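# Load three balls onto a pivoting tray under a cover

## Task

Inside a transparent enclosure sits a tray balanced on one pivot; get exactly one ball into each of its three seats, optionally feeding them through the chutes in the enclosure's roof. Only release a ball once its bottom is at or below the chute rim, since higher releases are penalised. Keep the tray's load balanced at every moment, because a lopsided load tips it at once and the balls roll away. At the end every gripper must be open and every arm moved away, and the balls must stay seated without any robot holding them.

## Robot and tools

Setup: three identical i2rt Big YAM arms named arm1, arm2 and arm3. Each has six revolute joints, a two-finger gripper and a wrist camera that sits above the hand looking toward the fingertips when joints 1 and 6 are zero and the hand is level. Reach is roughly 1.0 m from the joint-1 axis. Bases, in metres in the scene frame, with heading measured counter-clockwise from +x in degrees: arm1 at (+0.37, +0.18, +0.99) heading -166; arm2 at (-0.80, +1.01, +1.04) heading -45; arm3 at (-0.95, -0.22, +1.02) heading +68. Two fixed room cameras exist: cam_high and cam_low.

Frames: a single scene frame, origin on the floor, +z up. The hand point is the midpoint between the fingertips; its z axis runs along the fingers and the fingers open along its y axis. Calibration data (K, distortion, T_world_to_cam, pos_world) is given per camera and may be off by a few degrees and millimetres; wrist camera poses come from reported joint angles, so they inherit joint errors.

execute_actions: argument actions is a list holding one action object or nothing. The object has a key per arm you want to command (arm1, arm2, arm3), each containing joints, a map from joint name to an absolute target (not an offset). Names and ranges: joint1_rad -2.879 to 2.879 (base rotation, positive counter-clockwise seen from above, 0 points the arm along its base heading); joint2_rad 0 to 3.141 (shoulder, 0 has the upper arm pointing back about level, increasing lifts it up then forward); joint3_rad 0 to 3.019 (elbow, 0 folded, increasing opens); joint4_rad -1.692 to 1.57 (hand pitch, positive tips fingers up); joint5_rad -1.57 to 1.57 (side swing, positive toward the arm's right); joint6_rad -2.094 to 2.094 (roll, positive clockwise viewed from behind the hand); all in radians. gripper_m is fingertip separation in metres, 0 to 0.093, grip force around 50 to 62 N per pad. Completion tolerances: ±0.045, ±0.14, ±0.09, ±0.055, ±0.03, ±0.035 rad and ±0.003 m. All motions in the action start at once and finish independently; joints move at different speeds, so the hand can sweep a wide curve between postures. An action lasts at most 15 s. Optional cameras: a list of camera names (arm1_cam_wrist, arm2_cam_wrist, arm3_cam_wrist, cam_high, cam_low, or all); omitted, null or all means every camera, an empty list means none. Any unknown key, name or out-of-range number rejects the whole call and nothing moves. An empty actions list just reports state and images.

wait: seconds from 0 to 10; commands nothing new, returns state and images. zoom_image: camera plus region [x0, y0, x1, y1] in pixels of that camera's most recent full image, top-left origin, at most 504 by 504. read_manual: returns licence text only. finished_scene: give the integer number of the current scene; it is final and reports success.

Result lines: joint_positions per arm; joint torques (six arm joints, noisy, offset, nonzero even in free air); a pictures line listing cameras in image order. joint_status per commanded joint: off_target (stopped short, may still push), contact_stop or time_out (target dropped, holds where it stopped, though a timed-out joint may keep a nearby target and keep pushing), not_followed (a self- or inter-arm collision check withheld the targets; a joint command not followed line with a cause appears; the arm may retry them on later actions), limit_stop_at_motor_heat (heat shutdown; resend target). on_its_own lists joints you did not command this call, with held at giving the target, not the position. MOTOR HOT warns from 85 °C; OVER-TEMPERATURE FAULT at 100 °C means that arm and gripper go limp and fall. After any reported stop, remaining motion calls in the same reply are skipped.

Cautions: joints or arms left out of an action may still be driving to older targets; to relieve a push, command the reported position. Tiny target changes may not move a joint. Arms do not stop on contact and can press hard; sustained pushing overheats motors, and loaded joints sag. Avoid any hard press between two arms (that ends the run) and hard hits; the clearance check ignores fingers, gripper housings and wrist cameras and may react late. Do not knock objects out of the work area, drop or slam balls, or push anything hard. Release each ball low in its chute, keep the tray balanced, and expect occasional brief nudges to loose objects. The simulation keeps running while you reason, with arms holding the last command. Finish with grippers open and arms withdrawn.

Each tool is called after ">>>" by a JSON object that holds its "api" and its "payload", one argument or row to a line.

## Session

>>> {"api": "execute_actions", "payload": {
  "actions": []
}}

Scene clock: 0.00 s.
Joint torques (N m, as the arm reports them, + toward a larger angle): no reading
Motor temperatures (°C, as the motors report them): arm1=[19 21 23 22 19 23] | arm2=[20 21 21 19 23 21] | arm3=[21 21 23 22 20 19]
arm1.joint_positions: joint1_rad=-0.059 joint2_rad=+0.369 joint3_rad=+1.699 joint4_rad=-1.530 joint5_rad=+0.209 joint6_rad=-0.284 gripper_m=+0.094
arm1.joint_status: not commanded
arm1.hand: x=+0.3441 y=+0.2100 z=+1.6441 quat_wxyz=(+0.114, -0.764, -0.117, +0.623) (m; scene frame)
arm2.joint_positions: joint1_rad=+0.038 joint2_rad=+0.537 joint3_rad=+1.369 joint4_rad=-1.188 joint5_rad=+0.111 joint6_rad=-0.214 gripper_m=+0.094
arm2.joint_status: not commanded
arm2.hand: x=-0.6535 y=+0.8363 z=+1.6128 quat_wxyz=(-0.482, -0.253, -0.783, +0.300) (m; scene frame)
arm3.joint_positions: joint1_rad=-0.437 joint2_rad=+0.525 joint3_rad=+1.597 joint4_rad=-1.497 joint5_rad=+0.059 joint6_rad=-0.003 gripper_m=+0.094
arm3.joint_status: not commanded
arm3.hand: x=-0.8362 y=-0.1307 z=+1.6266 quat_wxyz=(-0.508, +0.294, -0.792, -0.169) (m; scene frame)
pictures: arm1_cam_wrist, arm2_cam_wrist, arm3_cam_wrist, cam_high, cam_low
camera_calibration (this result's frames):
arm1_cam_wrist: T_world_to_cam=[[-0.0439628, 0.947549, 0.316574, -0.705024], [0.730238, 0.246729, -0.637085, 0.750239], [-0.681777, 0.203166, -0.702783, 1.47012], [0, 0, 0, 1]] pos_world=[0.423445, 0.18426, 1.73433]
arm2_cam_wrist: T_world_to_cam=[[-0.691785, -0.681655, 0.238285, -0.265733], [-0.682749, 0.509995, -0.523219, -0.0267972], [0.235131, -0.524644, -0.818207, 2.03829], [0, 0, 0, 1]] pos_world=[-0.68139, 0.901904, 1.71704]
arm3_cam_wrist: T_world_to_cam=[[0.628942, -0.776986, 0.0269266, 0.37611], [-0.674137, -0.562287, -0.478928, 0.145344], [0.387261, 0.283066, -0.877441, 1.91196], [0, 0, 0, 1]] pos_world=[-0.878997, -0.167253, 1.73711]
Images, in order (width x height): arm1_cam_wrist 616x616, arm2_cam_wrist 616x616, arm3_cam_wrist 616x616, cam_high 672x504, cam_low 672x504.

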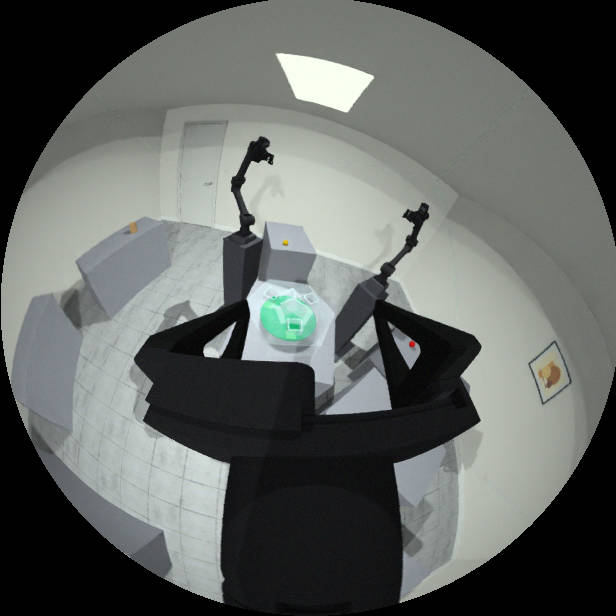

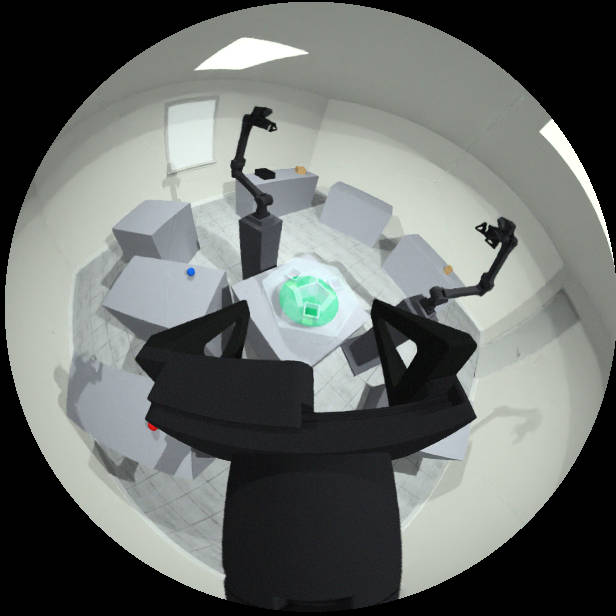

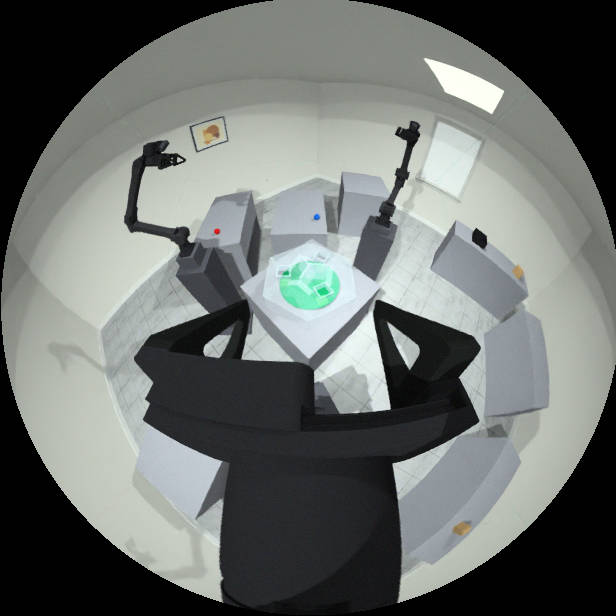

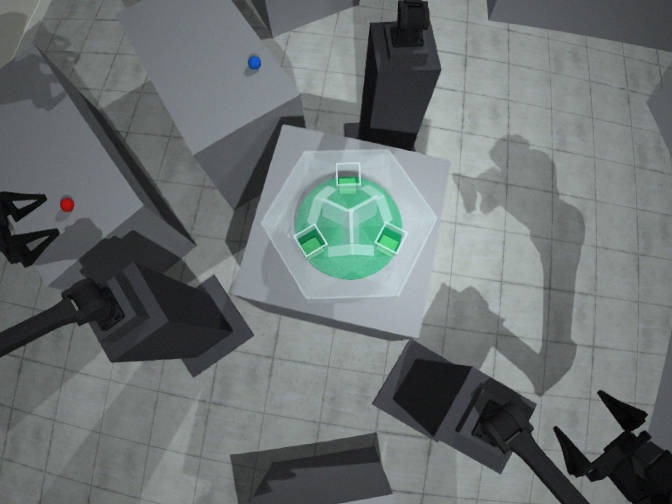

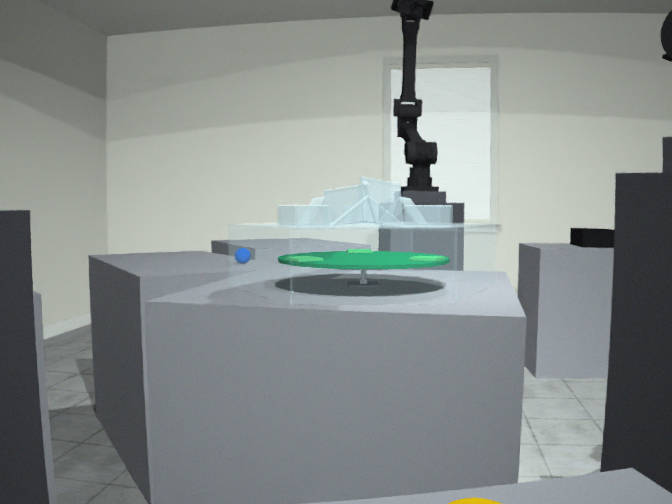

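>>> {"api": "execute_actions", "payload": {
  "actions": [
    {"arm1":{"joints":{"joint1_rad":-1.73,"joint2_rad":2.375,"joint3_rad":1.685,"joint4_rad":-0.86,"joint5_rad":0,"joint6_rad":0}},"arm2":{"joints":{"joint1_rad":1.667,"joint2_rad":2.405,"joint3_rad":1.56,"joint4_rad":-0.705,"joint5_rad":0,"joint6_rad":0}},"arm3":{"joints":{"joint1_rad":1.312,"joint2_rad":2.325,"joint3_rad":1.495,"joint4_rad":-0.712,"joint5_rad":0,"joint6_rad":0}}}
  ]
}}

>>> {"api": "zoom_image", "payload": {
  "camera": "cam_high",
  "region": [240, 130, 460, 330]
}}

Scene clock: 2.97 s.
Joint torques (N m, as the arm reports them, + toward a larger angle): arm1=[  0.05 -17.98   7.13   0.44  -0.23   0.04] | arm2=[  0.99 -17.29   6.68   0.59   0.05   0.21] | arm3=[  0.42 -21.34   6.63   0.63   0.12   0.06]
Motor temperatures (°C, as the motors report them): arm1=[19 22 23 22 19 23] | arm2=[20 22 21 19 23 21] | arm3=[21 22 23 22 20 19]
arm1.joint_positions: joint1_rad=-1.725 joint2_rad=+2.389 joint3_rad=+1.673 joint4_rad=-0.869 joint5_rad=+0.001 joint6_rad=-0.013 gripper_m=+0.094
arm1.joint_status: all done
arm1.hand: x=+0.3177 y=+0.8114 z=+0.8386 quat_wxyz=(-0.001, -0.743, +0.670, -0.004) (m; scene frame)
arm2.joint_positions: joint1_rad=+1.669 joint2_rad=+2.404 joint3_rad=+1.553 joint4_rad=-0.711 joint5_rad=-0.001 joint6_rad=-0.015 gripper_m=+0.094
arm2.joint_status: all done
arm2.hand: x=-0.4120 y=+1.4724 z=+0.8443 quat_wxyz=(-0.008, +0.431, -0.902, -0.008) (m; scene frame)
arm3.joint_positions: joint1_rad=+1.310 joint2_rad=+2.338 joint3_rad=+1.484 joint4_rad=-0.715 joint5_rad=-0.002 joint6_rad=-0.003 gripper_m=+0.094
arm3.joint_status: all done
arm3.hand: x=-1.4165 y=+0.1305 z=+0.8386 quat_wxyz=(+0.008, +0.948, -0.318, -0.005) (m; scene frame)
pictures: arm1_cam_wrist, arm2_cam_wrist, arm3_cam_wrist, cam_high, cam_low
camera_calibration (this result's frames):
arm1_cam_wrist: T_world_to_cam=[[0.994952, 0.100291, -0.00364376, -0.395168], [0.083159, -0.803583, 0.589355, 0.137168], [0.0561787, -0.586683, -0.807866, 1.25838], [0, 0, 0, 1]] pos_world=[0.311072, 0.888128, 0.934322]
arm2_cam_wrist: T_world_to_cam=[[0.782778, -0.622249, 0.00804849, 1.23242], [-0.513242, -0.638228, 0.573801, 0.245854], [-0.35191, -0.45329, -0.818955, 1.3401], [0, 0, 0, 1]] pos_world=[-0.366929, 1.53123, 0.946494]
arm3_cam_wrist: T_world_to_cam=[[0.609357, 0.792829, -0.0102785, 0.763879], [0.645761, -0.488717, 0.586641, 0.490071], [0.460083, -0.364112, -0.809782, 1.50222], [0, 0, 0, 1]] pos_world=[-1.47309, 0.180858, 0.93683]
Images, in order (width x height): arm1_cam_wrist 616x616, arm2_cam_wrist 616x616, arm3_cam_wrist 616x616, cam_high 672x504, cam_low 672x504.

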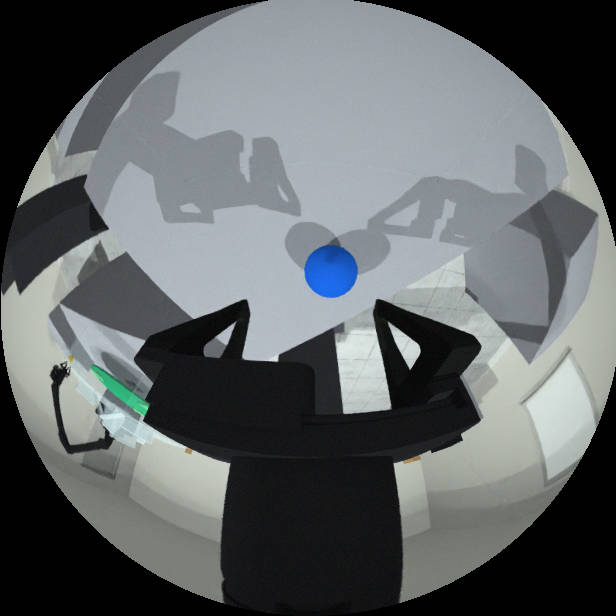

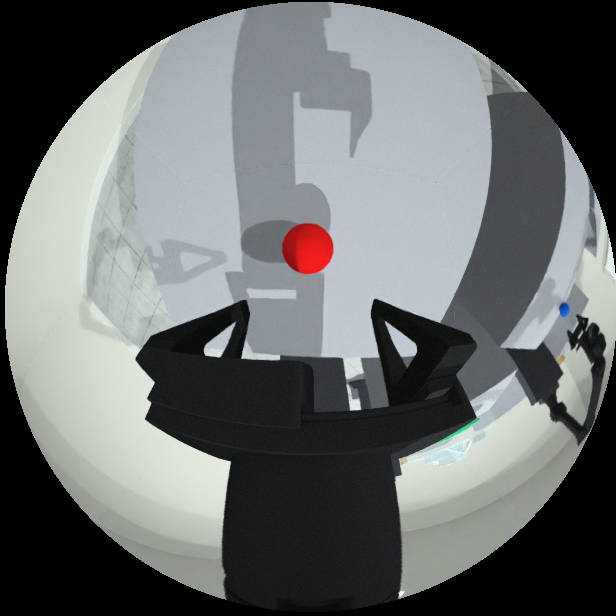

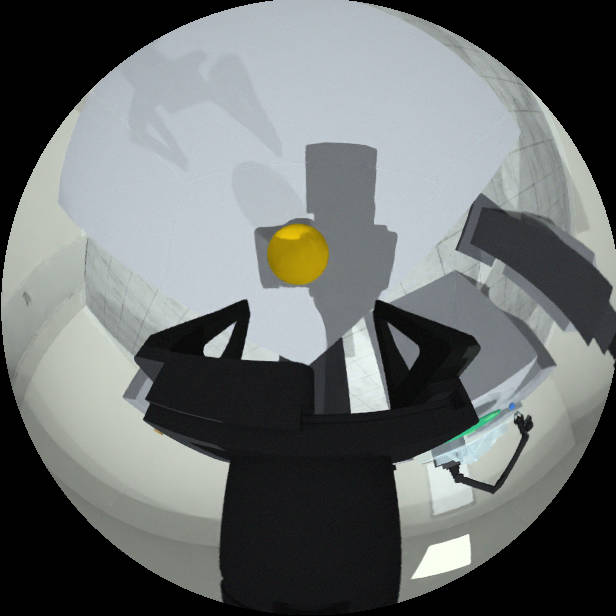

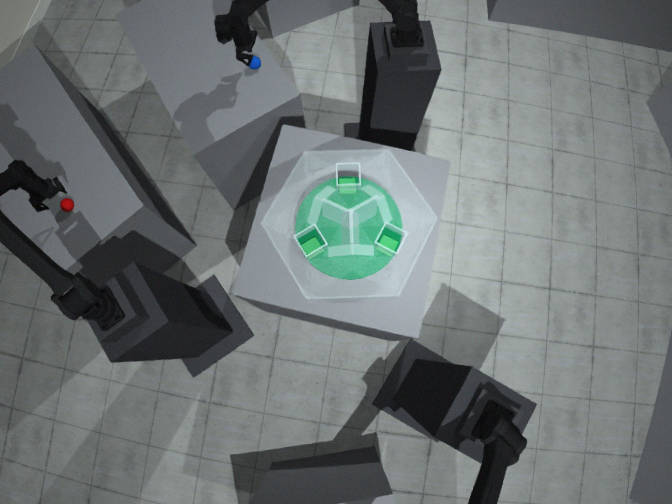

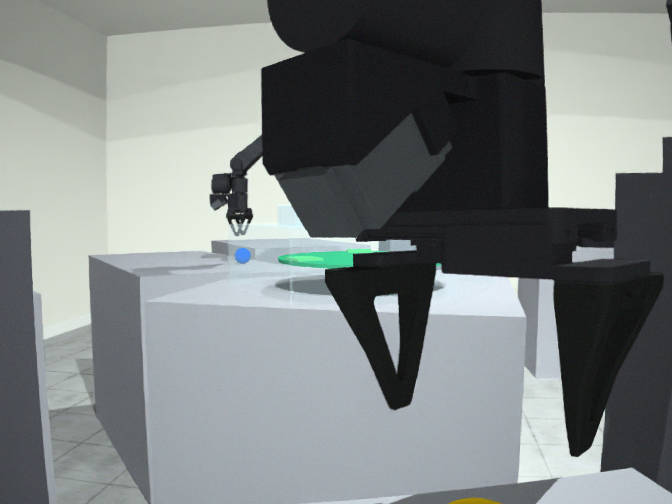

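Region (240, 130, 460, 330) of cam_high's 672x504 image, scaled by 2.291, with more detail than that image has; it fills the top 458 rows of this view, and the rest is white.

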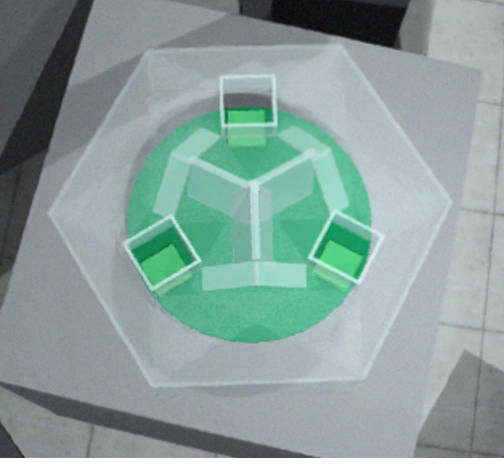

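>>> {"api": "execute_actions", "payload": {
  "actions": [
    {"arm1":{"joints":{"joint1_rad":-1.76,"joint2_rad":2.50,"joint4_rad":-0.705}},"arm2":{"joints":{"joint2_rad":2.61,"joint3_rad":1.725,"joint4_rad":-0.658}},"arm3":{"joints":{"joint1_rad":1.341,"joint2_rad":2.475,"joint3_rad":1.622,"joint4_rad":-0.682}}}
  ],
  "cameras": ["arm1_cam_wrist","arm2_cam_wrist","arm3_cam_wrist","cam_low"]
}}

Scene clock: 4.60 s.
Joint torques (N m, as the arm reports them, + toward a larger angle): arm1=[  0.37 -18.65   6.57   0.89  -0.23   0.04] | arm2=[  0.92 -18.93   7.56   0.63   0.05   0.21] | arm3=[  0.32 -22.18   7.7    0.63   0.13   0.07]
Motor temperatures (°C, as the motors report them): arm1=[19 22 23 22 19 23] | arm2=[20 22 22 19 23 21] | arm3=[21 22 24 22 20 19]
arm1.joint_positions: joint1_rad=-1.763 joint2_rad=+2.513 joint3_rad=+1.673 joint4_rad=-0.724 joint5_rad=+0.001 joint6_rad=-0.013 gripper_m=+0.094
arm1.joint_status: all done
arm1.hand: x=+0.3416 y=+0.8091 z=+0.7636 quat_wxyz=(+0.006, -0.730, +0.683, +0.004) (m; scene frame)
arm2.joint_positions: joint1_rad=+1.669 joint2_rad=+2.609 joint3_rad=+1.703 joint4_rad=-0.666 joint5_rad=-0.001 joint6_rad=-0.015 gripper_m=+0.094
arm2.joint_status: all done
arm2.hand: x=-0.4013 y=+1.4861 z=+0.7606 quat_wxyz=(-0.003, +0.431, -0.902, -0.006) (m; scene frame)
arm3.joint_positions: joint1_rad=+1.338 joint2_rad=+2.484 joint3_rad=+1.597 joint4_rad=-0.687 joint5_rad=-0.002 joint6_rad=-0.003 gripper_m=+0.094
arm3.joint_status: all done
arm3.hand: x=-1.4413 y=+0.1274 z=+0.7824 quat_wxyz=(+0.009, +0.952, -0.305, -0.002) (m; scene frame)
pictures: arm1_cam_wrist, arm2_cam_wrist, arm3_cam_wrist, cam_low
camera_calibration (this result's frames):
arm1_cam_wrist: T_world_to_cam=[[0.997996, 0.0631728, -0.00370455, -0.389925], [0.0539377, -0.818565, 0.571876, 0.212998], [0.0330946, -0.57093, -0.820331, 1.19977], [0, 0, 0, 1]] pos_world=[0.337949, 0.883967, 0.860952]
arm2_cam_wrist: T_world_to_cam=[[0.782868, -0.622138, 0.00783304, 1.23332], [-0.509675, -0.634028, 0.581584, 0.297382], [-0.35686, -0.459296, -0.813449, 1.28429], [0, 0, 0, 1]] pos_world=[-0.355646, 1.54571, 0.86209]
arm3_cam_wrist: T_world_to_cam=[[0.587318, 0.809291, -0.0102192, 0.746994], [0.656099, -0.468675, 0.591505, 0.546078], [0.47391, -0.354106, -0.806237, 1.48289], [0, 0, 0, 1]] pos_world=[-1.49976, 0.176499, 0.88019]
Images, in order (width x height): arm1_cam_wrist 616x616, arm2_cam_wrist 616x616, arm3_cam_wrist 616x616, cam_low 672x504.

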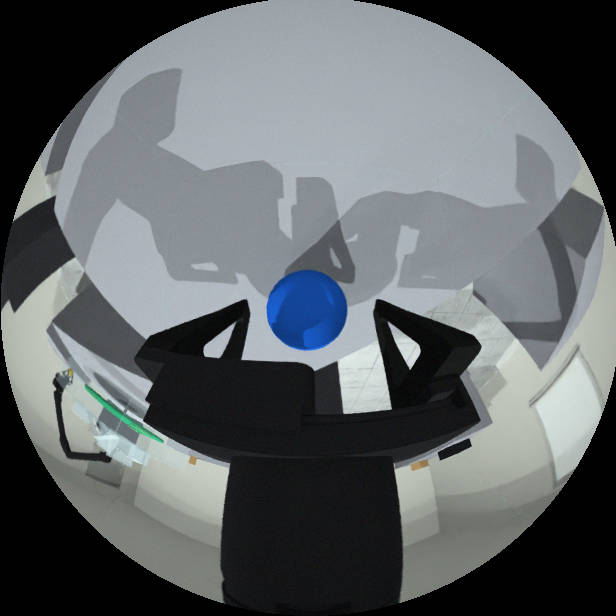

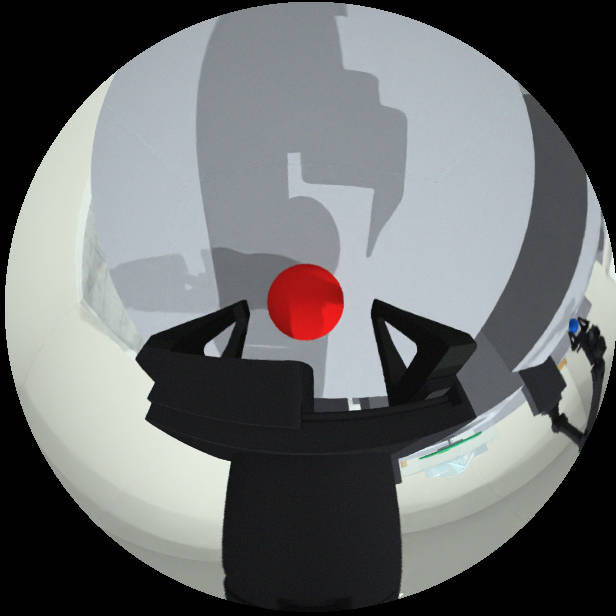

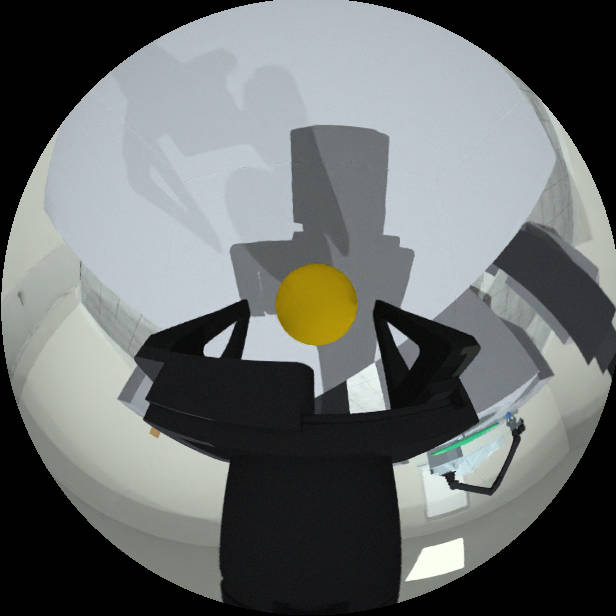

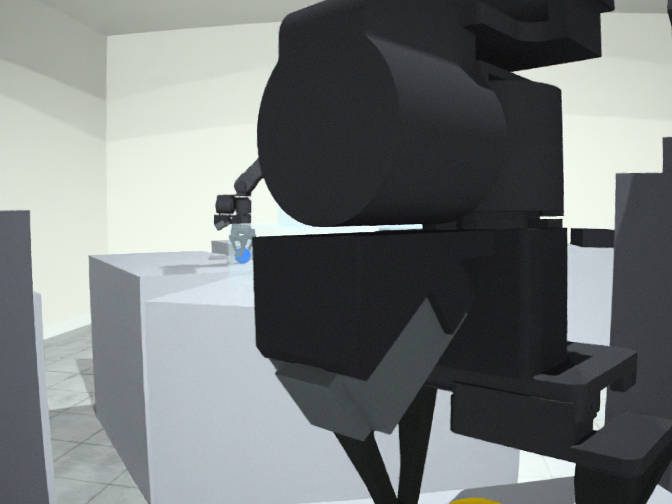

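>>> {"api": "execute_actions", "payload": {
  "actions": [
    {"arm1":{"joints":{"joint2_rad":2.537,"joint4_rad":-0.697}},"arm2":{"joints":{"joint2_rad":2.648,"joint4_rad":-0.628}},"arm3":{"joints":{"joint2_rad":2.501,"joint4_rad":-0.655}}}
  ],
  "cameras": ["arm1_cam_wrist","arm2_cam_wrist","arm3_cam_wrist"]
}}

Scene clock: 5.43 s.
Joint torques (N m, as the arm reports them, + toward a larger angle): arm1=[  0.26 -16.87   6.53   0.89  -0.24   0.04] | arm2=[  0.94 -16.34   7.58   0.92   0.05   0.21] | arm3=[  0.34 -20.28   7.62   0.97   0.14   0.06]
Motor temperatures (°C, as the motors report them): arm1=[19 23 23 22 19 23] | arm2=[20 22 22 19 23 21] | arm3=[21 22 24 22 20 19]
arm1.joint_positions: joint1_rad=-1.763 joint2_rad=+2.519 joint3_rad=+1.673 joint4_rad=-0.716 joint5_rad=+0.001 joint6_rad=-0.013 gripper_m=+0.094
arm1.joint_status: all done
arm1.hand: x=+0.3416 y=+0.8086 z=+0.7595 quat_wxyz=(+0.007, -0.730, +0.683, +0.004) (m; scene frame)
arm2.joint_positions: joint1_rad=+1.669 joint2_rad=+2.621 joint3_rad=+1.703 joint4_rad=-0.644 joint5_rad=-0.001 joint6_rad=-0.015 gripper_m=+0.094
arm2.joint_status: all done
arm2.hand: x=-0.4011 y=+1.4865 z=+0.7533 quat_wxyz=(-0.008, +0.431, -0.902, -0.008) (m; scene frame)
arm3.joint_positions: joint1_rad=+1.338 joint2_rad=+2.490 joint3_rad=+1.597 joint4_rad=-0.666 joint5_rad=-0.002 joint6_rad=-0.003 gripper_m=+0.094
arm3.joint_status: all done
arm3.hand: x=-1.4439 y=+0.1292 z=+0.7794 quat_wxyz=(+0.007, +0.952, -0.305, -0.009) (m; scene frame)
pictures: arm1_cam_wrist, arm2_cam_wrist, arm3_cam_wrist
camera_calibration (this result's frames):
arm1_cam_wrist: T_world_to_cam=[[0.997995, 0.0631801, -0.00369288, -0.38996], [0.0539748, -0.819217, 0.570937, 0.216175], [0.0330466, -0.569992, -0.820985, 1.19585], [0, 0, 0, 1]] pos_world=[0.337992, 0.883355, 0.85691]
arm2_cam_wrist: T_world_to_cam=[[0.782775, -0.622253, 0.00805708, 1.23338], [-0.513384, -0.638395, 0.573489, 0.313068], [-0.351712, -0.453049, -0.819174, 1.27574], [0, 0, 0, 1]] pos_world=[-0.356042, 1.54531, 0.855573]
arm3_cam_wrist: T_world_to_cam=[[0.587401, 0.809231, -0.0102884, 0.747209], [0.663228, -0.474058, 0.579135, 0.571048], [0.463776, -0.347008, -0.815167, 1.47365], [0, 0, 0, 1]] pos_world=[-1.50109, 0.177414, 0.878247]
Images, in order (width x height): arm1_cam_wrist 616x616, arm2_cam_wrist 616x616, arm3_cam_wrist 616x616.

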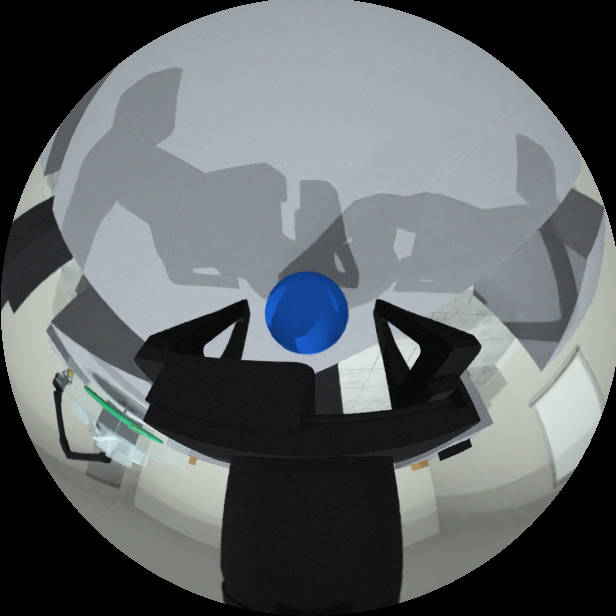

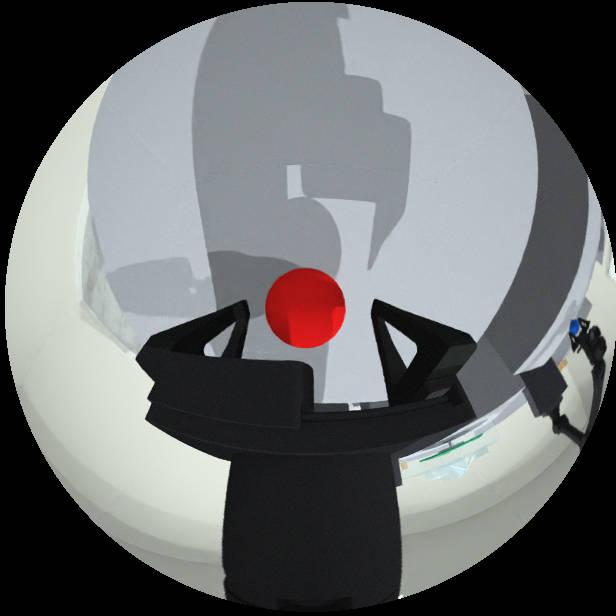

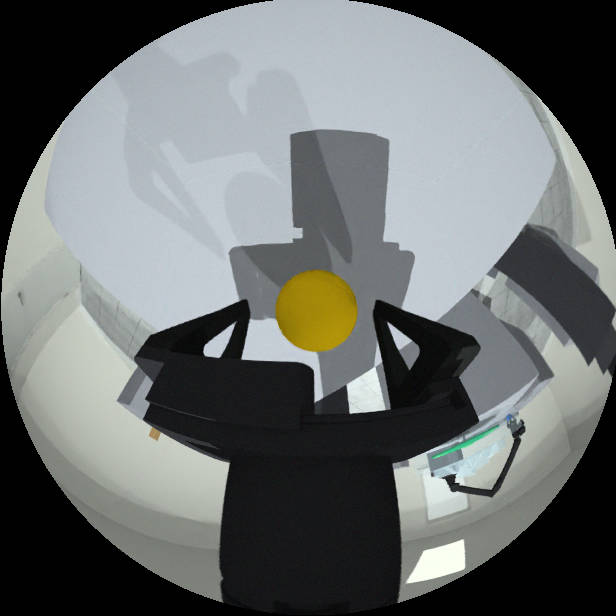

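>>> {"api": "execute_actions", "payload": {
  "actions": [
    {"arm1":{"joints":{"gripper_m":0.045}},"arm2":{"joints":{"gripper_m":0.045}},"arm3":{"joints":{"gripper_m":0.045}}}
  ],
  "cameras": []
}}

>>> {"api": "execute_actions", "payload": {
  "actions": [
    {"arm1":{"joints":{"joint1_rad":-0.481,"joint2_rad":1.755,"joint3_rad":1.30,"joint4_rad":-1.108}},"arm2":{"joints":{"joint1_rad":-0.262,"joint2_rad":1.90,"joint3_rad":1.38,"joint4_rad":-1.05}},"arm3":{"joints":{"joint1_rad":-0.586,"joint2_rad":1.85,"joint3_rad":1.38,"joint4_rad":-1.1}}}
  ],
  "cameras": ["cam_low","cam_high"]
}}

Scene clock: 6.37 s.
Joint torques (N m, as the arm reports them, + toward a larger angle): arm1=[  0.27 -16.27   6.41   0.85  -0.21   0.04] | arm2=[  0.88 -16.34   7.55   0.9    0.07   0.2 ] | arm3=[  0.33 -20.05   7.61   0.92   0.08   0.06]
Motor temperatures (°C, as the motors report them): arm1=[19 23 24 22 19 23] | arm2=[20 23 22 19 23 21] | arm3=[21 23 24 22 20 19]
arm1.joint_positions: joint1_rad=-1.763 joint2_rad=+2.520 joint3_rad=+1.673 joint4_rad=-0.715 joint5_rad=+0.000 joint6_rad=-0.013 gripper_m=+0.056
arm1.joint_status: gripper_m off_target (ended at +0.056, target +0.045)
arm1.hand: x=+0.3415 y=+0.8085 z=+0.7590 quat_wxyz=(+0.006, -0.730, +0.683, +0.005) (m; scene frame)
arm2.joint_positions: joint1_rad=+1.669 joint2_rad=+2.621 joint3_rad=+1.703 joint4_rad=-0.643 joint5_rad=-0.001 joint6_rad=-0.015 gripper_m=+0.055
arm2.joint_status: gripper_m off_target (ended at +0.055, target +0.045)
arm2.hand: x=-0.4009 y=+1.4867 z=+0.7533 quat_wxyz=(-0.008, +0.431, -0.902, -0.008) (m; scene frame)
arm3.joint_positions: joint1_rad=+1.338 joint2_rad=+2.490 joint3_rad=+1.597 joint4_rad=-0.665 joint5_rad=-0.001 joint6_rad=-0.003 gripper_m=+0.055
arm3.joint_status: gripper_m off_target (ended at +0.055, target +0.045)
arm3.hand: x=-1.4438 y=+0.1293 z=+0.7789 quat_wxyz=(+0.006, +0.952, -0.305, -0.009) (m; scene frame)
pictures: none
No camera images: the call's "cameras" was empty. Leave "cameras" out to get every camera's image.

Scene clock: 8.57 s.
Joint torques (N m, as the arm reports them, + toward a larger angle): arm1=[ -0.28 -12.22   7.84  -0.43  -0.1    0.04] | arm2=[  1.64 -13.87   7.92  -0.22   0.02   0.2 ] | arm3=[  0.24 -17.85   7.92   0.16   0.03   0.08]
Motor temperatures (°C, as the motors report them): arm1=[19 23 24 22 19 23] | arm2=[20 23 22 19 23 21] | arm3=[21 23 24 22 20 19]
arm1.joint_positions: joint1_rad=-0.474 joint2_rad=+1.760 joint3_rad=+1.291 joint4_rad=-1.092 joint5_rad=-0.002 joint6_rad=-0.013 gripper_m=+0.056
arm1.joint_status: all done
arm1.hand: x=-0.1162 y=+0.2972 z=+1.0618 quat_wxyz=(+0.003, -0.994, +0.108, +0.004) (m; scene frame)
arm2.joint_positions: joint1_rad=-0.273 joint2_rad=+1.893 joint3_rad=+1.379 joint4_rad=-1.036 joint5_rad=+0.001 joint6_rad=-0.014 gripper_m=+0.055
arm2.joint_status: all done
arm2.hand: x=-0.5347 y=+0.5311 z=+1.0641 quat_wxyz=(-0.006, -0.502, -0.865, -0.001) (m; scene frame)
arm3.joint_positions: joint1_rad=-0.594 joint2_rad=+1.863 joint3_rad=+1.375 joint4_rad=-1.091 joint5_rad=+0.002 joint6_rad=-0.003 gripper_m=+0.055
arm3.joint_status: all done
arm3.hand: x=-0.5057 y=+0.0723 z=+1.0559 quat_wxyz=(+0.011, +0.291, -0.957, +0.007) (m; scene frame)
pictures: cam_high, cam_low
Images, in order (width x height): cam_high 672x504, cam_low 672x504.

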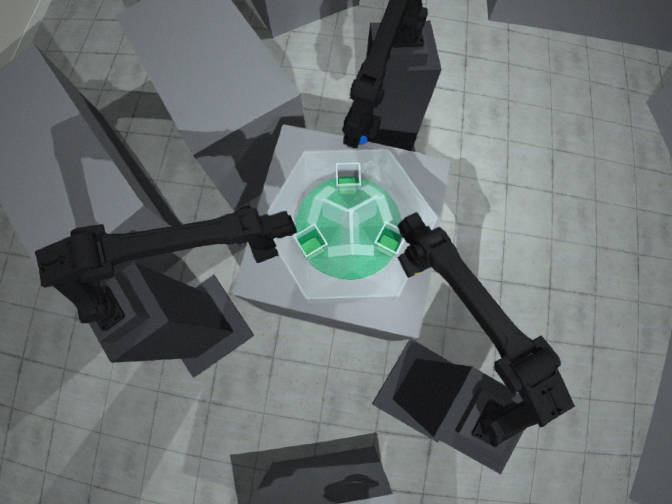

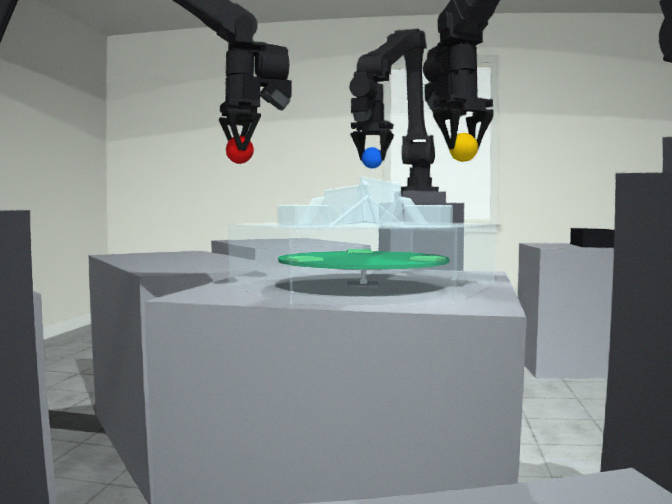

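>>> {"api": "execute_actions", "payload": {
  "actions": [
    {"arm1":{"joints":{"joint1_rad":-0.486,"joint2_rad":2.055,"joint3_rad":1.575,"joint4_rad":-0.968}},"arm2":{"joints":{"joint2_rad":2.317,"joint3_rad":1.964,"joint4_rad":-1.13}},"arm3":{"joints":{"joint2_rad":2.213,"joint3_rad":1.854}}}
  ],
  "cameras": ["arm1_cam_wrist","arm2_cam_wrist","arm3_cam_wrist","cam_low"]
}}

Scene clock: 10.27 s.
Joint torques (N m, as the arm reports them, + toward a larger angle): arm1=[ -0.44 -16.47  10.67   0.55  -0.1    0.03] | arm2=[  2.31 -18.81  11.83   0.68  -0.05   0.19] | arm3=[  0.22 -25.1   11.78   0.47   0.03   0.07]
Motor temperatures (°C, as the motors report them): arm1=[19 23 24 22 19 23] | arm2=[20 23 23 19 23 21] | arm3=[21 23 25 22 20 19]
arm1.joint_positions: joint1_rad=-0.479 joint2_rad=+2.080 joint3_rad=+1.521 joint4_rad=-0.977 joint5_rad=-0.002 joint6_rad=-0.013 gripper_m=+0.056
arm1.joint_status: all done
arm1.hand: x=-0.2082 y=+0.3222 z=+0.9705 quat_wxyz=(+0.005, -0.994, +0.110, +0.017) (m; scene frame)
arm2.joint_positions: joint1_rad=-0.272 joint2_rad=+2.303 joint3_rad=+1.925 joint4_rad=-1.139 joint5_rad=+0.002 joint6_rad=-0.014 gripper_m=+0.055
arm2.joint_status: all done
arm2.hand: x=-0.4621 y=+0.4008 z=+1.0079 quat_wxyz=(-0.020, -0.501, -0.865, +0.008) (m; scene frame)
arm3.joint_positions: joint1_rad=-0.594 joint2_rad=+2.244 joint3_rad=+1.807 joint4_rad=-1.099 joint5_rad=+0.002 joint6_rad=-0.003 gripper_m=+0.055
arm3.joint_status: all done
arm3.hand: x=-0.3947 y=+0.1457 z=+0.9816 quat_wxyz=(-0.010, +0.291, -0.957, +0.001) (m; scene frame)
pictures: arm1_cam_wrist, arm2_cam_wrist, arm3_cam_wrist, cam_low
camera_calibration (this result's frames):
arm1_cam_wrist: T_world_to_cam=[[0.221797, 0.975091, -0.00166142, -0.267126], [0.811258, -0.183585, 0.555119, -0.304811], [0.540987, -0.124472, -0.831769, 1.08274], [0, 0, 0, 1]] pos_world=[-0.279219, 0.339283, 1.06935]
arm2_cam_wrist: T_world_to_cam=[[-0.864311, -0.502853, 0.0102373, -0.207663], [-0.413256, 0.721617, 0.555417, -1.03793], [-0.286681, 0.475823, -0.831509, 0.641216], [0, 0, 0, 1]] pos_world=[-0.42459, 0.339456, 1.11178]
arm3_cam_wrist: T_world_to_cam=[[0.549816, -0.835149, 0.0151112, 0.31945], [-0.688385, -0.4428, 0.574504, -0.767618], [-0.473105, -0.326274, -0.818362, 0.788021], [0, 0, 0, 1]] pos_world=[-0.331238, 0.183998, 1.08106]
Images, in order (width x height): arm1_cam_wrist 616x616, arm2_cam_wrist 616x616, arm3_cam_wrist 616x616, cam_low 672x504.

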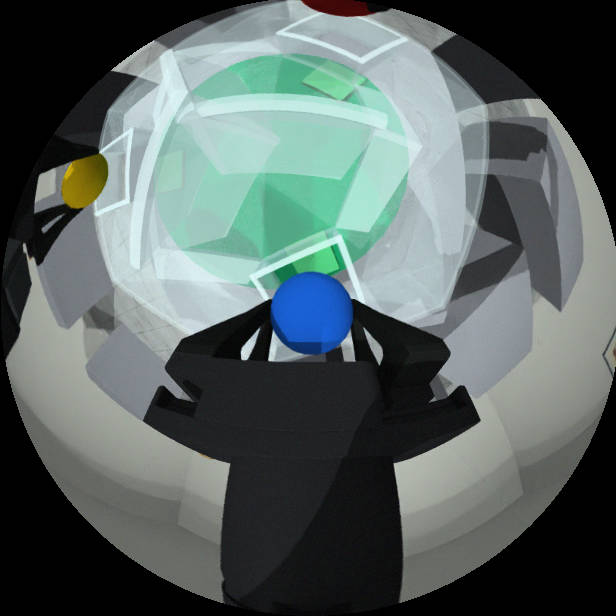

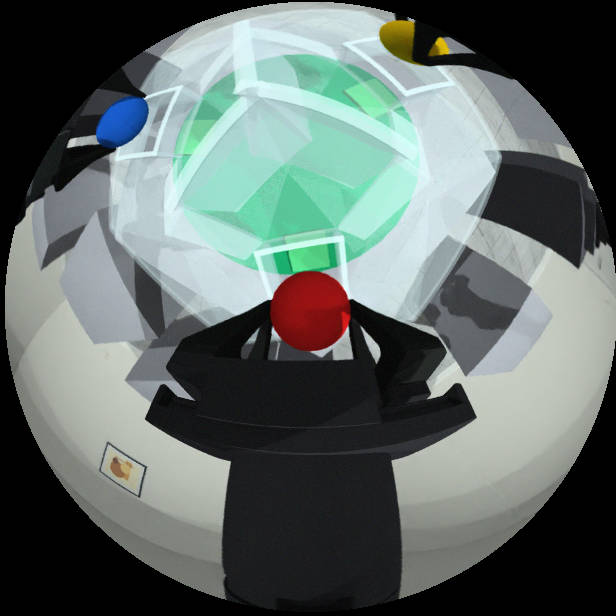

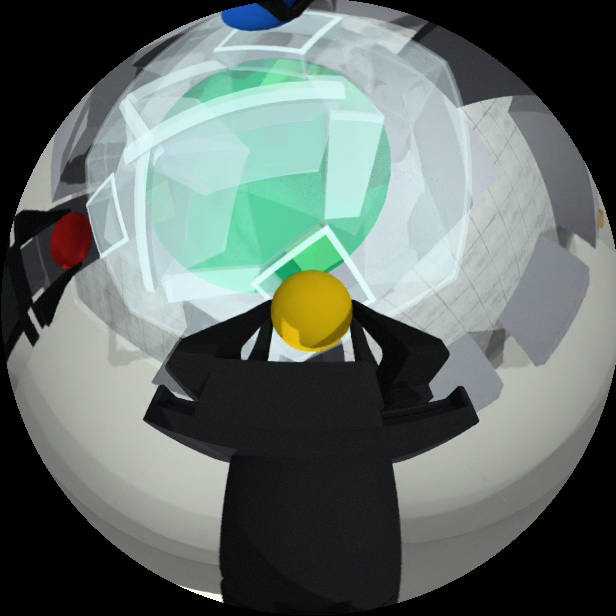

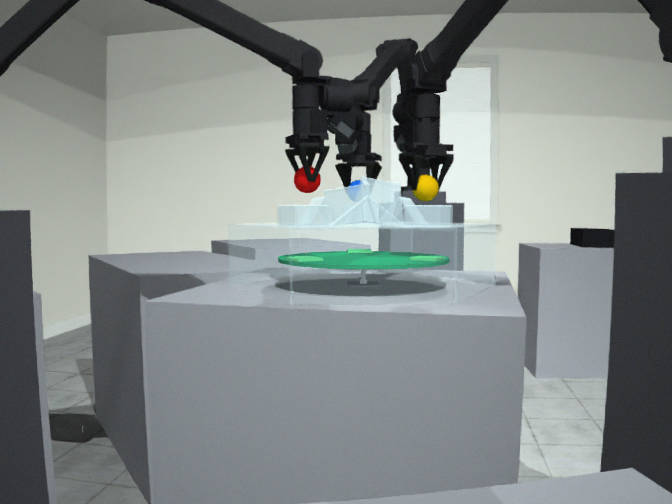

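>>> {"api": "execute_actions", "payload": {
  "actions": [
    {"arm1":{"joints":{"joint2_rad":2.113,"joint4_rad":-1.0}},"arm2":{"joints":{"joint1_rad":-0.254,"joint2_rad":2.37}},"arm3":{"joints":{"joint1_rad":-0.608,"joint2_rad":2.272,"joint4_rad":-1.115}}}
  ],
  "cameras": ["arm1_cam_wrist","arm2_cam_wrist","arm3_cam_wrist","cam_low"]
}}

>>> {"api": "zoom_image", "payload": {
  "camera": "cam_low",
  "region": [255, 140, 475, 280]
}}

Scene clock: 11.60 s.
Joint torques (N m, as the arm reports them, + toward a larger angle): arm1=[ -0.44 -15.63  10.26  -0.5   -0.11   0.03] | arm2=[  1.75 -18.8   11.37   0.61  -0.05   0.2 ] | arm3=[ -0.84 -22.96  11.51   0.15   0.02   0.07]
Motor temperatures (°C, as the motors report them): arm1=[19 23 25 22 19 23] | arm2=[20 24 23 19 23 21] | arm3=[21 24 26 22 20 19]
arm1.joint_positions: joint1_rad=-0.479 joint2_rad=+2.117 joint3_rad=+1.522 joint4_rad=-0.984 joint5_rad=-0.002 joint6_rad=-0.013 gripper_m=+0.056
arm1.joint_status: all done
arm1.hand: x=-0.2013 y=+0.3208 z=+0.9494 quat_wxyz=(+0.002, -0.994, +0.110, -0.004) (m; scene frame)
arm2.joint_positions: joint1_rad=-0.268 joint2_rad=+2.369 joint3_rad=+1.925 joint4_rad=-1.139 joint5_rad=+0.002 joint6_rad=-0.014 gripper_m=+0.055
arm2.joint_status: all done
arm2.hand: x=-0.4647 y=+0.4127 z=+0.9646 quat_wxyz=(+0.008, -0.499, -0.866, -0.008) (m; scene frame)
arm3.joint_positions: joint1_rad=-0.598 joint2_rad=+2.282 joint3_rad=+1.807 joint4_rad=-1.107 joint5_rad=+0.002 joint6_rad=-0.003 gripper_m=+0.055
arm3.joint_status: all done
arm3.hand: x=-0.4002 y=+0.1384 z=+0.9574 quat_wxyz=(+0.012, +0.289, -0.957, +0.007) (m; scene frame)
pictures: arm1_cam_wrist, arm2_cam_wrist, arm3_cam_wrist, cam_low
camera_calibration (this result's frames):
arm1_cam_wrist: T_world_to_cam=[[0.22221, 0.974997, -0.00208592, -0.266741], [0.787173, -0.17814, 0.590444, -0.339099], [0.57531, -0.132844, -0.807076, 1.04736], [0, 0, 0, 1]] pos_world=[-0.276352, 0.3388, 1.04496]
arm2_cam_wrist: T_world_to_cam=[[-0.861422, -0.507813, 0.00878704, -0.198705], [-0.398415, 0.686374, 0.608405, -1.05323], [-0.314987, 0.520593, -0.793578, 0.530551], [0, 0, 0, 1]] pos_world=[-0.423675, 0.345805, 1.06357]
arm3_cam_wrist: T_world_to_cam=[[0.54639, -0.837389, 0.0153895, 0.315327], [-0.66786, -0.424538, 0.611335, -0.79026], [-0.505392, -0.344305, -0.791222, 0.726769], [0, 0, 0, 1]] pos_world=[-0.332771, 0.178786, 1.0533]
Images, in order (width x height): arm1_cam_wrist 616x616, arm2_cam_wrist 616x616, arm3_cam_wrist 616x616, cam_low 672x504.

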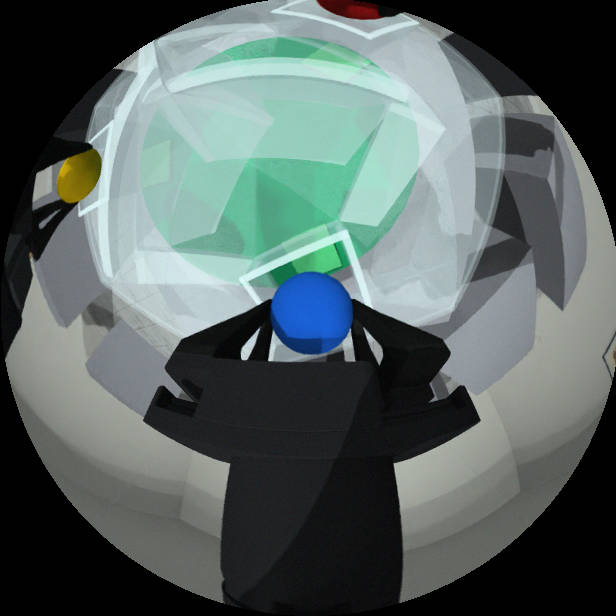

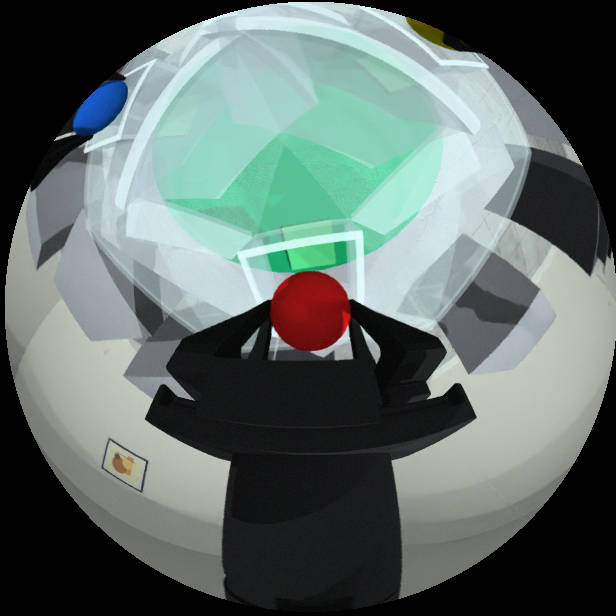

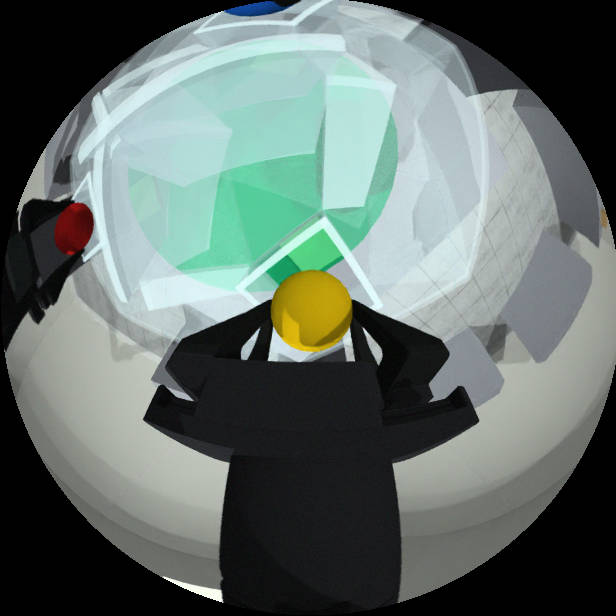

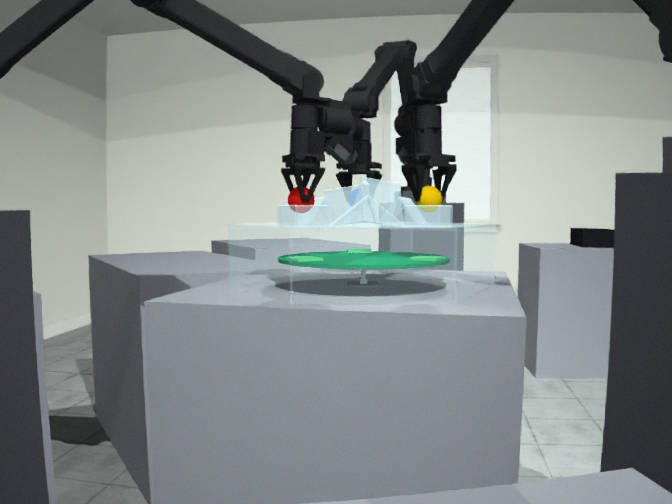

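Region (255, 140, 475, 280) of cam_low's 672x504 image, scaled by 2.291, with more detail than that image has; it fills the top 321 rows of this view, and the rest is white.

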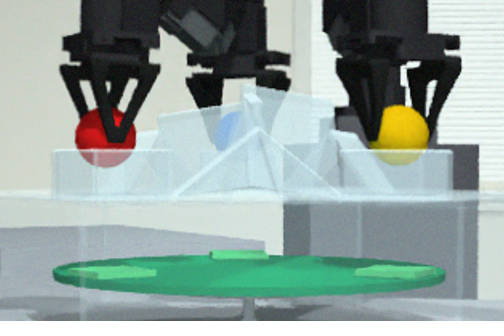

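>>> {"api": "execute_actions", "payload": {
  "actions": [
    {"arm1":{"joints":{"gripper_m":0.066}},"arm2":{"joints":{"gripper_m":0.066}},"arm3":{"joints":{"gripper_m":0.066}}}
  ],
  "cameras": []
}}

>>> {"api": "execute_actions", "payload": {
  "actions": [
    {"arm1":{"joints":{"joint2_rad":1.65,"joint3_rad":1.2}},"arm2":{"joints":{"joint2_rad":1.9,"joint3_rad":1.55}},"arm3":{"joints":{"joint2_rad":1.8,"joint3_rad":1.45}}}
  ],
  "cameras": ["cam_low","cam_high"]
}}

Scene clock: 12.20 s.
Joint torques (N m, as the arm reports them, + toward a larger angle): arm1=[ -0.43 -15.76  10.18  -0.49  -0.11   0.04] | arm2=[  2.08 -19.11  11.48   0.59  -0.05   0.2 ] | arm3=[ -1.01 -23.04  11.48   0.17   0.02   0.07]
Motor temperatures (°C, as the motors report them): arm1=[19 24 25 22 19 23] | arm2=[20 24 24 19 23 21] | arm3=[21 24 26 22 20 19]
arm1.joint_positions: joint1_rad=-0.479 joint2_rad=+2.117 joint3_rad=+1.526 joint4_rad=-0.984 joint5_rad=-0.002 joint6_rad=-0.013 gripper_m=+0.066
arm1.joint_status: all done
arm1.hand: x=-0.2027 y=+0.3211 z=+0.9503 quat_wxyz=(+0.002, -0.994, +0.110, -0.003) (m; scene frame)
arm2.joint_positions: joint1_rad=-0.268 joint2_rad=+2.369 joint3_rad=+1.925 joint4_rad=-1.139 joint5_rad=+0.002 joint6_rad=-0.014 gripper_m=+0.066
arm2.joint_status: all done
arm2.hand: x=-0.4647 y=+0.4127 z=+0.9646 quat_wxyz=(+0.008, -0.499, -0.866, -0.008) (m; scene frame)
arm3.joint_positions: joint1_rad=-0.598 joint2_rad=+2.282 joint3_rad=+1.808 joint4_rad=-1.107 joint5_rad=+0.002 joint6_rad=-0.003 gripper_m=+0.066
arm3.joint_status: all done
arm3.hand: x=-0.3999 y=+0.1385 z=+0.9576 quat_wxyz=(+0.012, +0.289, -0.957, +0.007) (m; scene frame)
pictures: none
No camera images: the call's "cameras" was empty. Leave "cameras" out to get every camera's image.

Scene clock: 13.63 s.
Joint torques (N m, as the arm reports them, + toward a larger angle): arm1=[-0.41 -9.7   7.64 -0.08 -0.1   0.03] | arm2=[  1.99 -13.34   8.6    0.7   -0.05   0.19] | arm3=[ -0.86 -15.77   8.59   0.53   0.02   0.07]
Motor temperatures (°C, as the motors report them): arm1=[19 24 25 22 19 23] | arm2=[20 24 24 19 23 21] | arm3=[21 24 26 22 20 19]
arm1.joint_positions: joint1_rad=-0.479 joint2_rad=+1.639 joint3_rad=+1.200 joint4_rad=-0.987 joint5_rad=-0.002 joint6_rad=-0.013 gripper_m=+0.066
arm1.joint_status: all done
arm1.hand: x=-0.1096 y=+0.2978 z=+1.0884 quat_wxyz=(+0.012, -0.991, +0.110, +0.071) (m; scene frame)
arm2.joint_positions: joint1_rad=-0.268 joint2_rad=+1.878 joint3_rad=+1.551 joint4_rad=-1.137 joint5_rad=+0.002 joint6_rad=-0.014 gripper_m=+0.066
arm2.joint_status: all done
arm2.hand: x=-0.5107 y=+0.4919 z=+1.1330 quat_wxyz=(-0.043, -0.499, -0.865, +0.022) (m; scene frame)
arm3.joint_positions: joint1_rad=-0.598 joint2_rad=+1.794 joint3_rad=+1.446 joint4_rad=-1.110 joint5_rad=+0.002 joint6_rad=-0.003 gripper_m=+0.066
arm3.joint_status: all done
arm3.hand: x=-0.4810 y=+0.0860 z=+1.1167 quat_wxyz=(-0.047, +0.288, -0.956, -0.010) (m; scene frame)
pictures: cam_high, cam_low
Images, in order (width x height): cam_high 672x504, cam_low 672x504.

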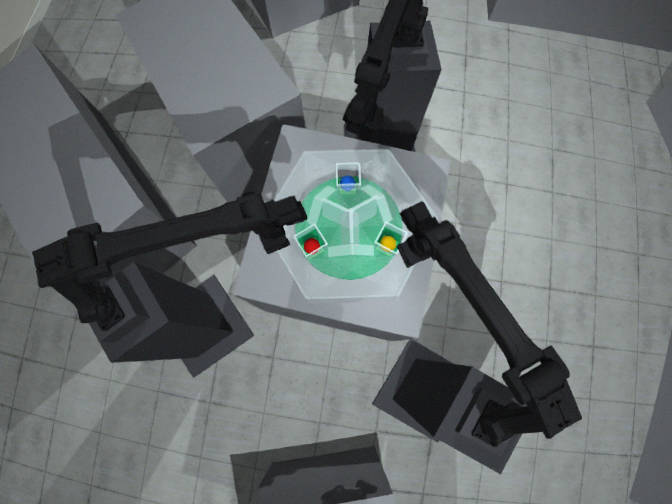

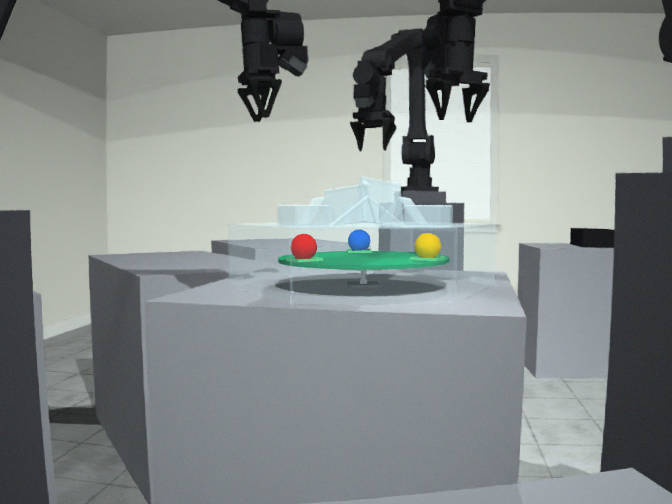

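>>> {"api": "finished_scene", "payload": {
  "scene": 2
}}

The scene is finished: the task was done.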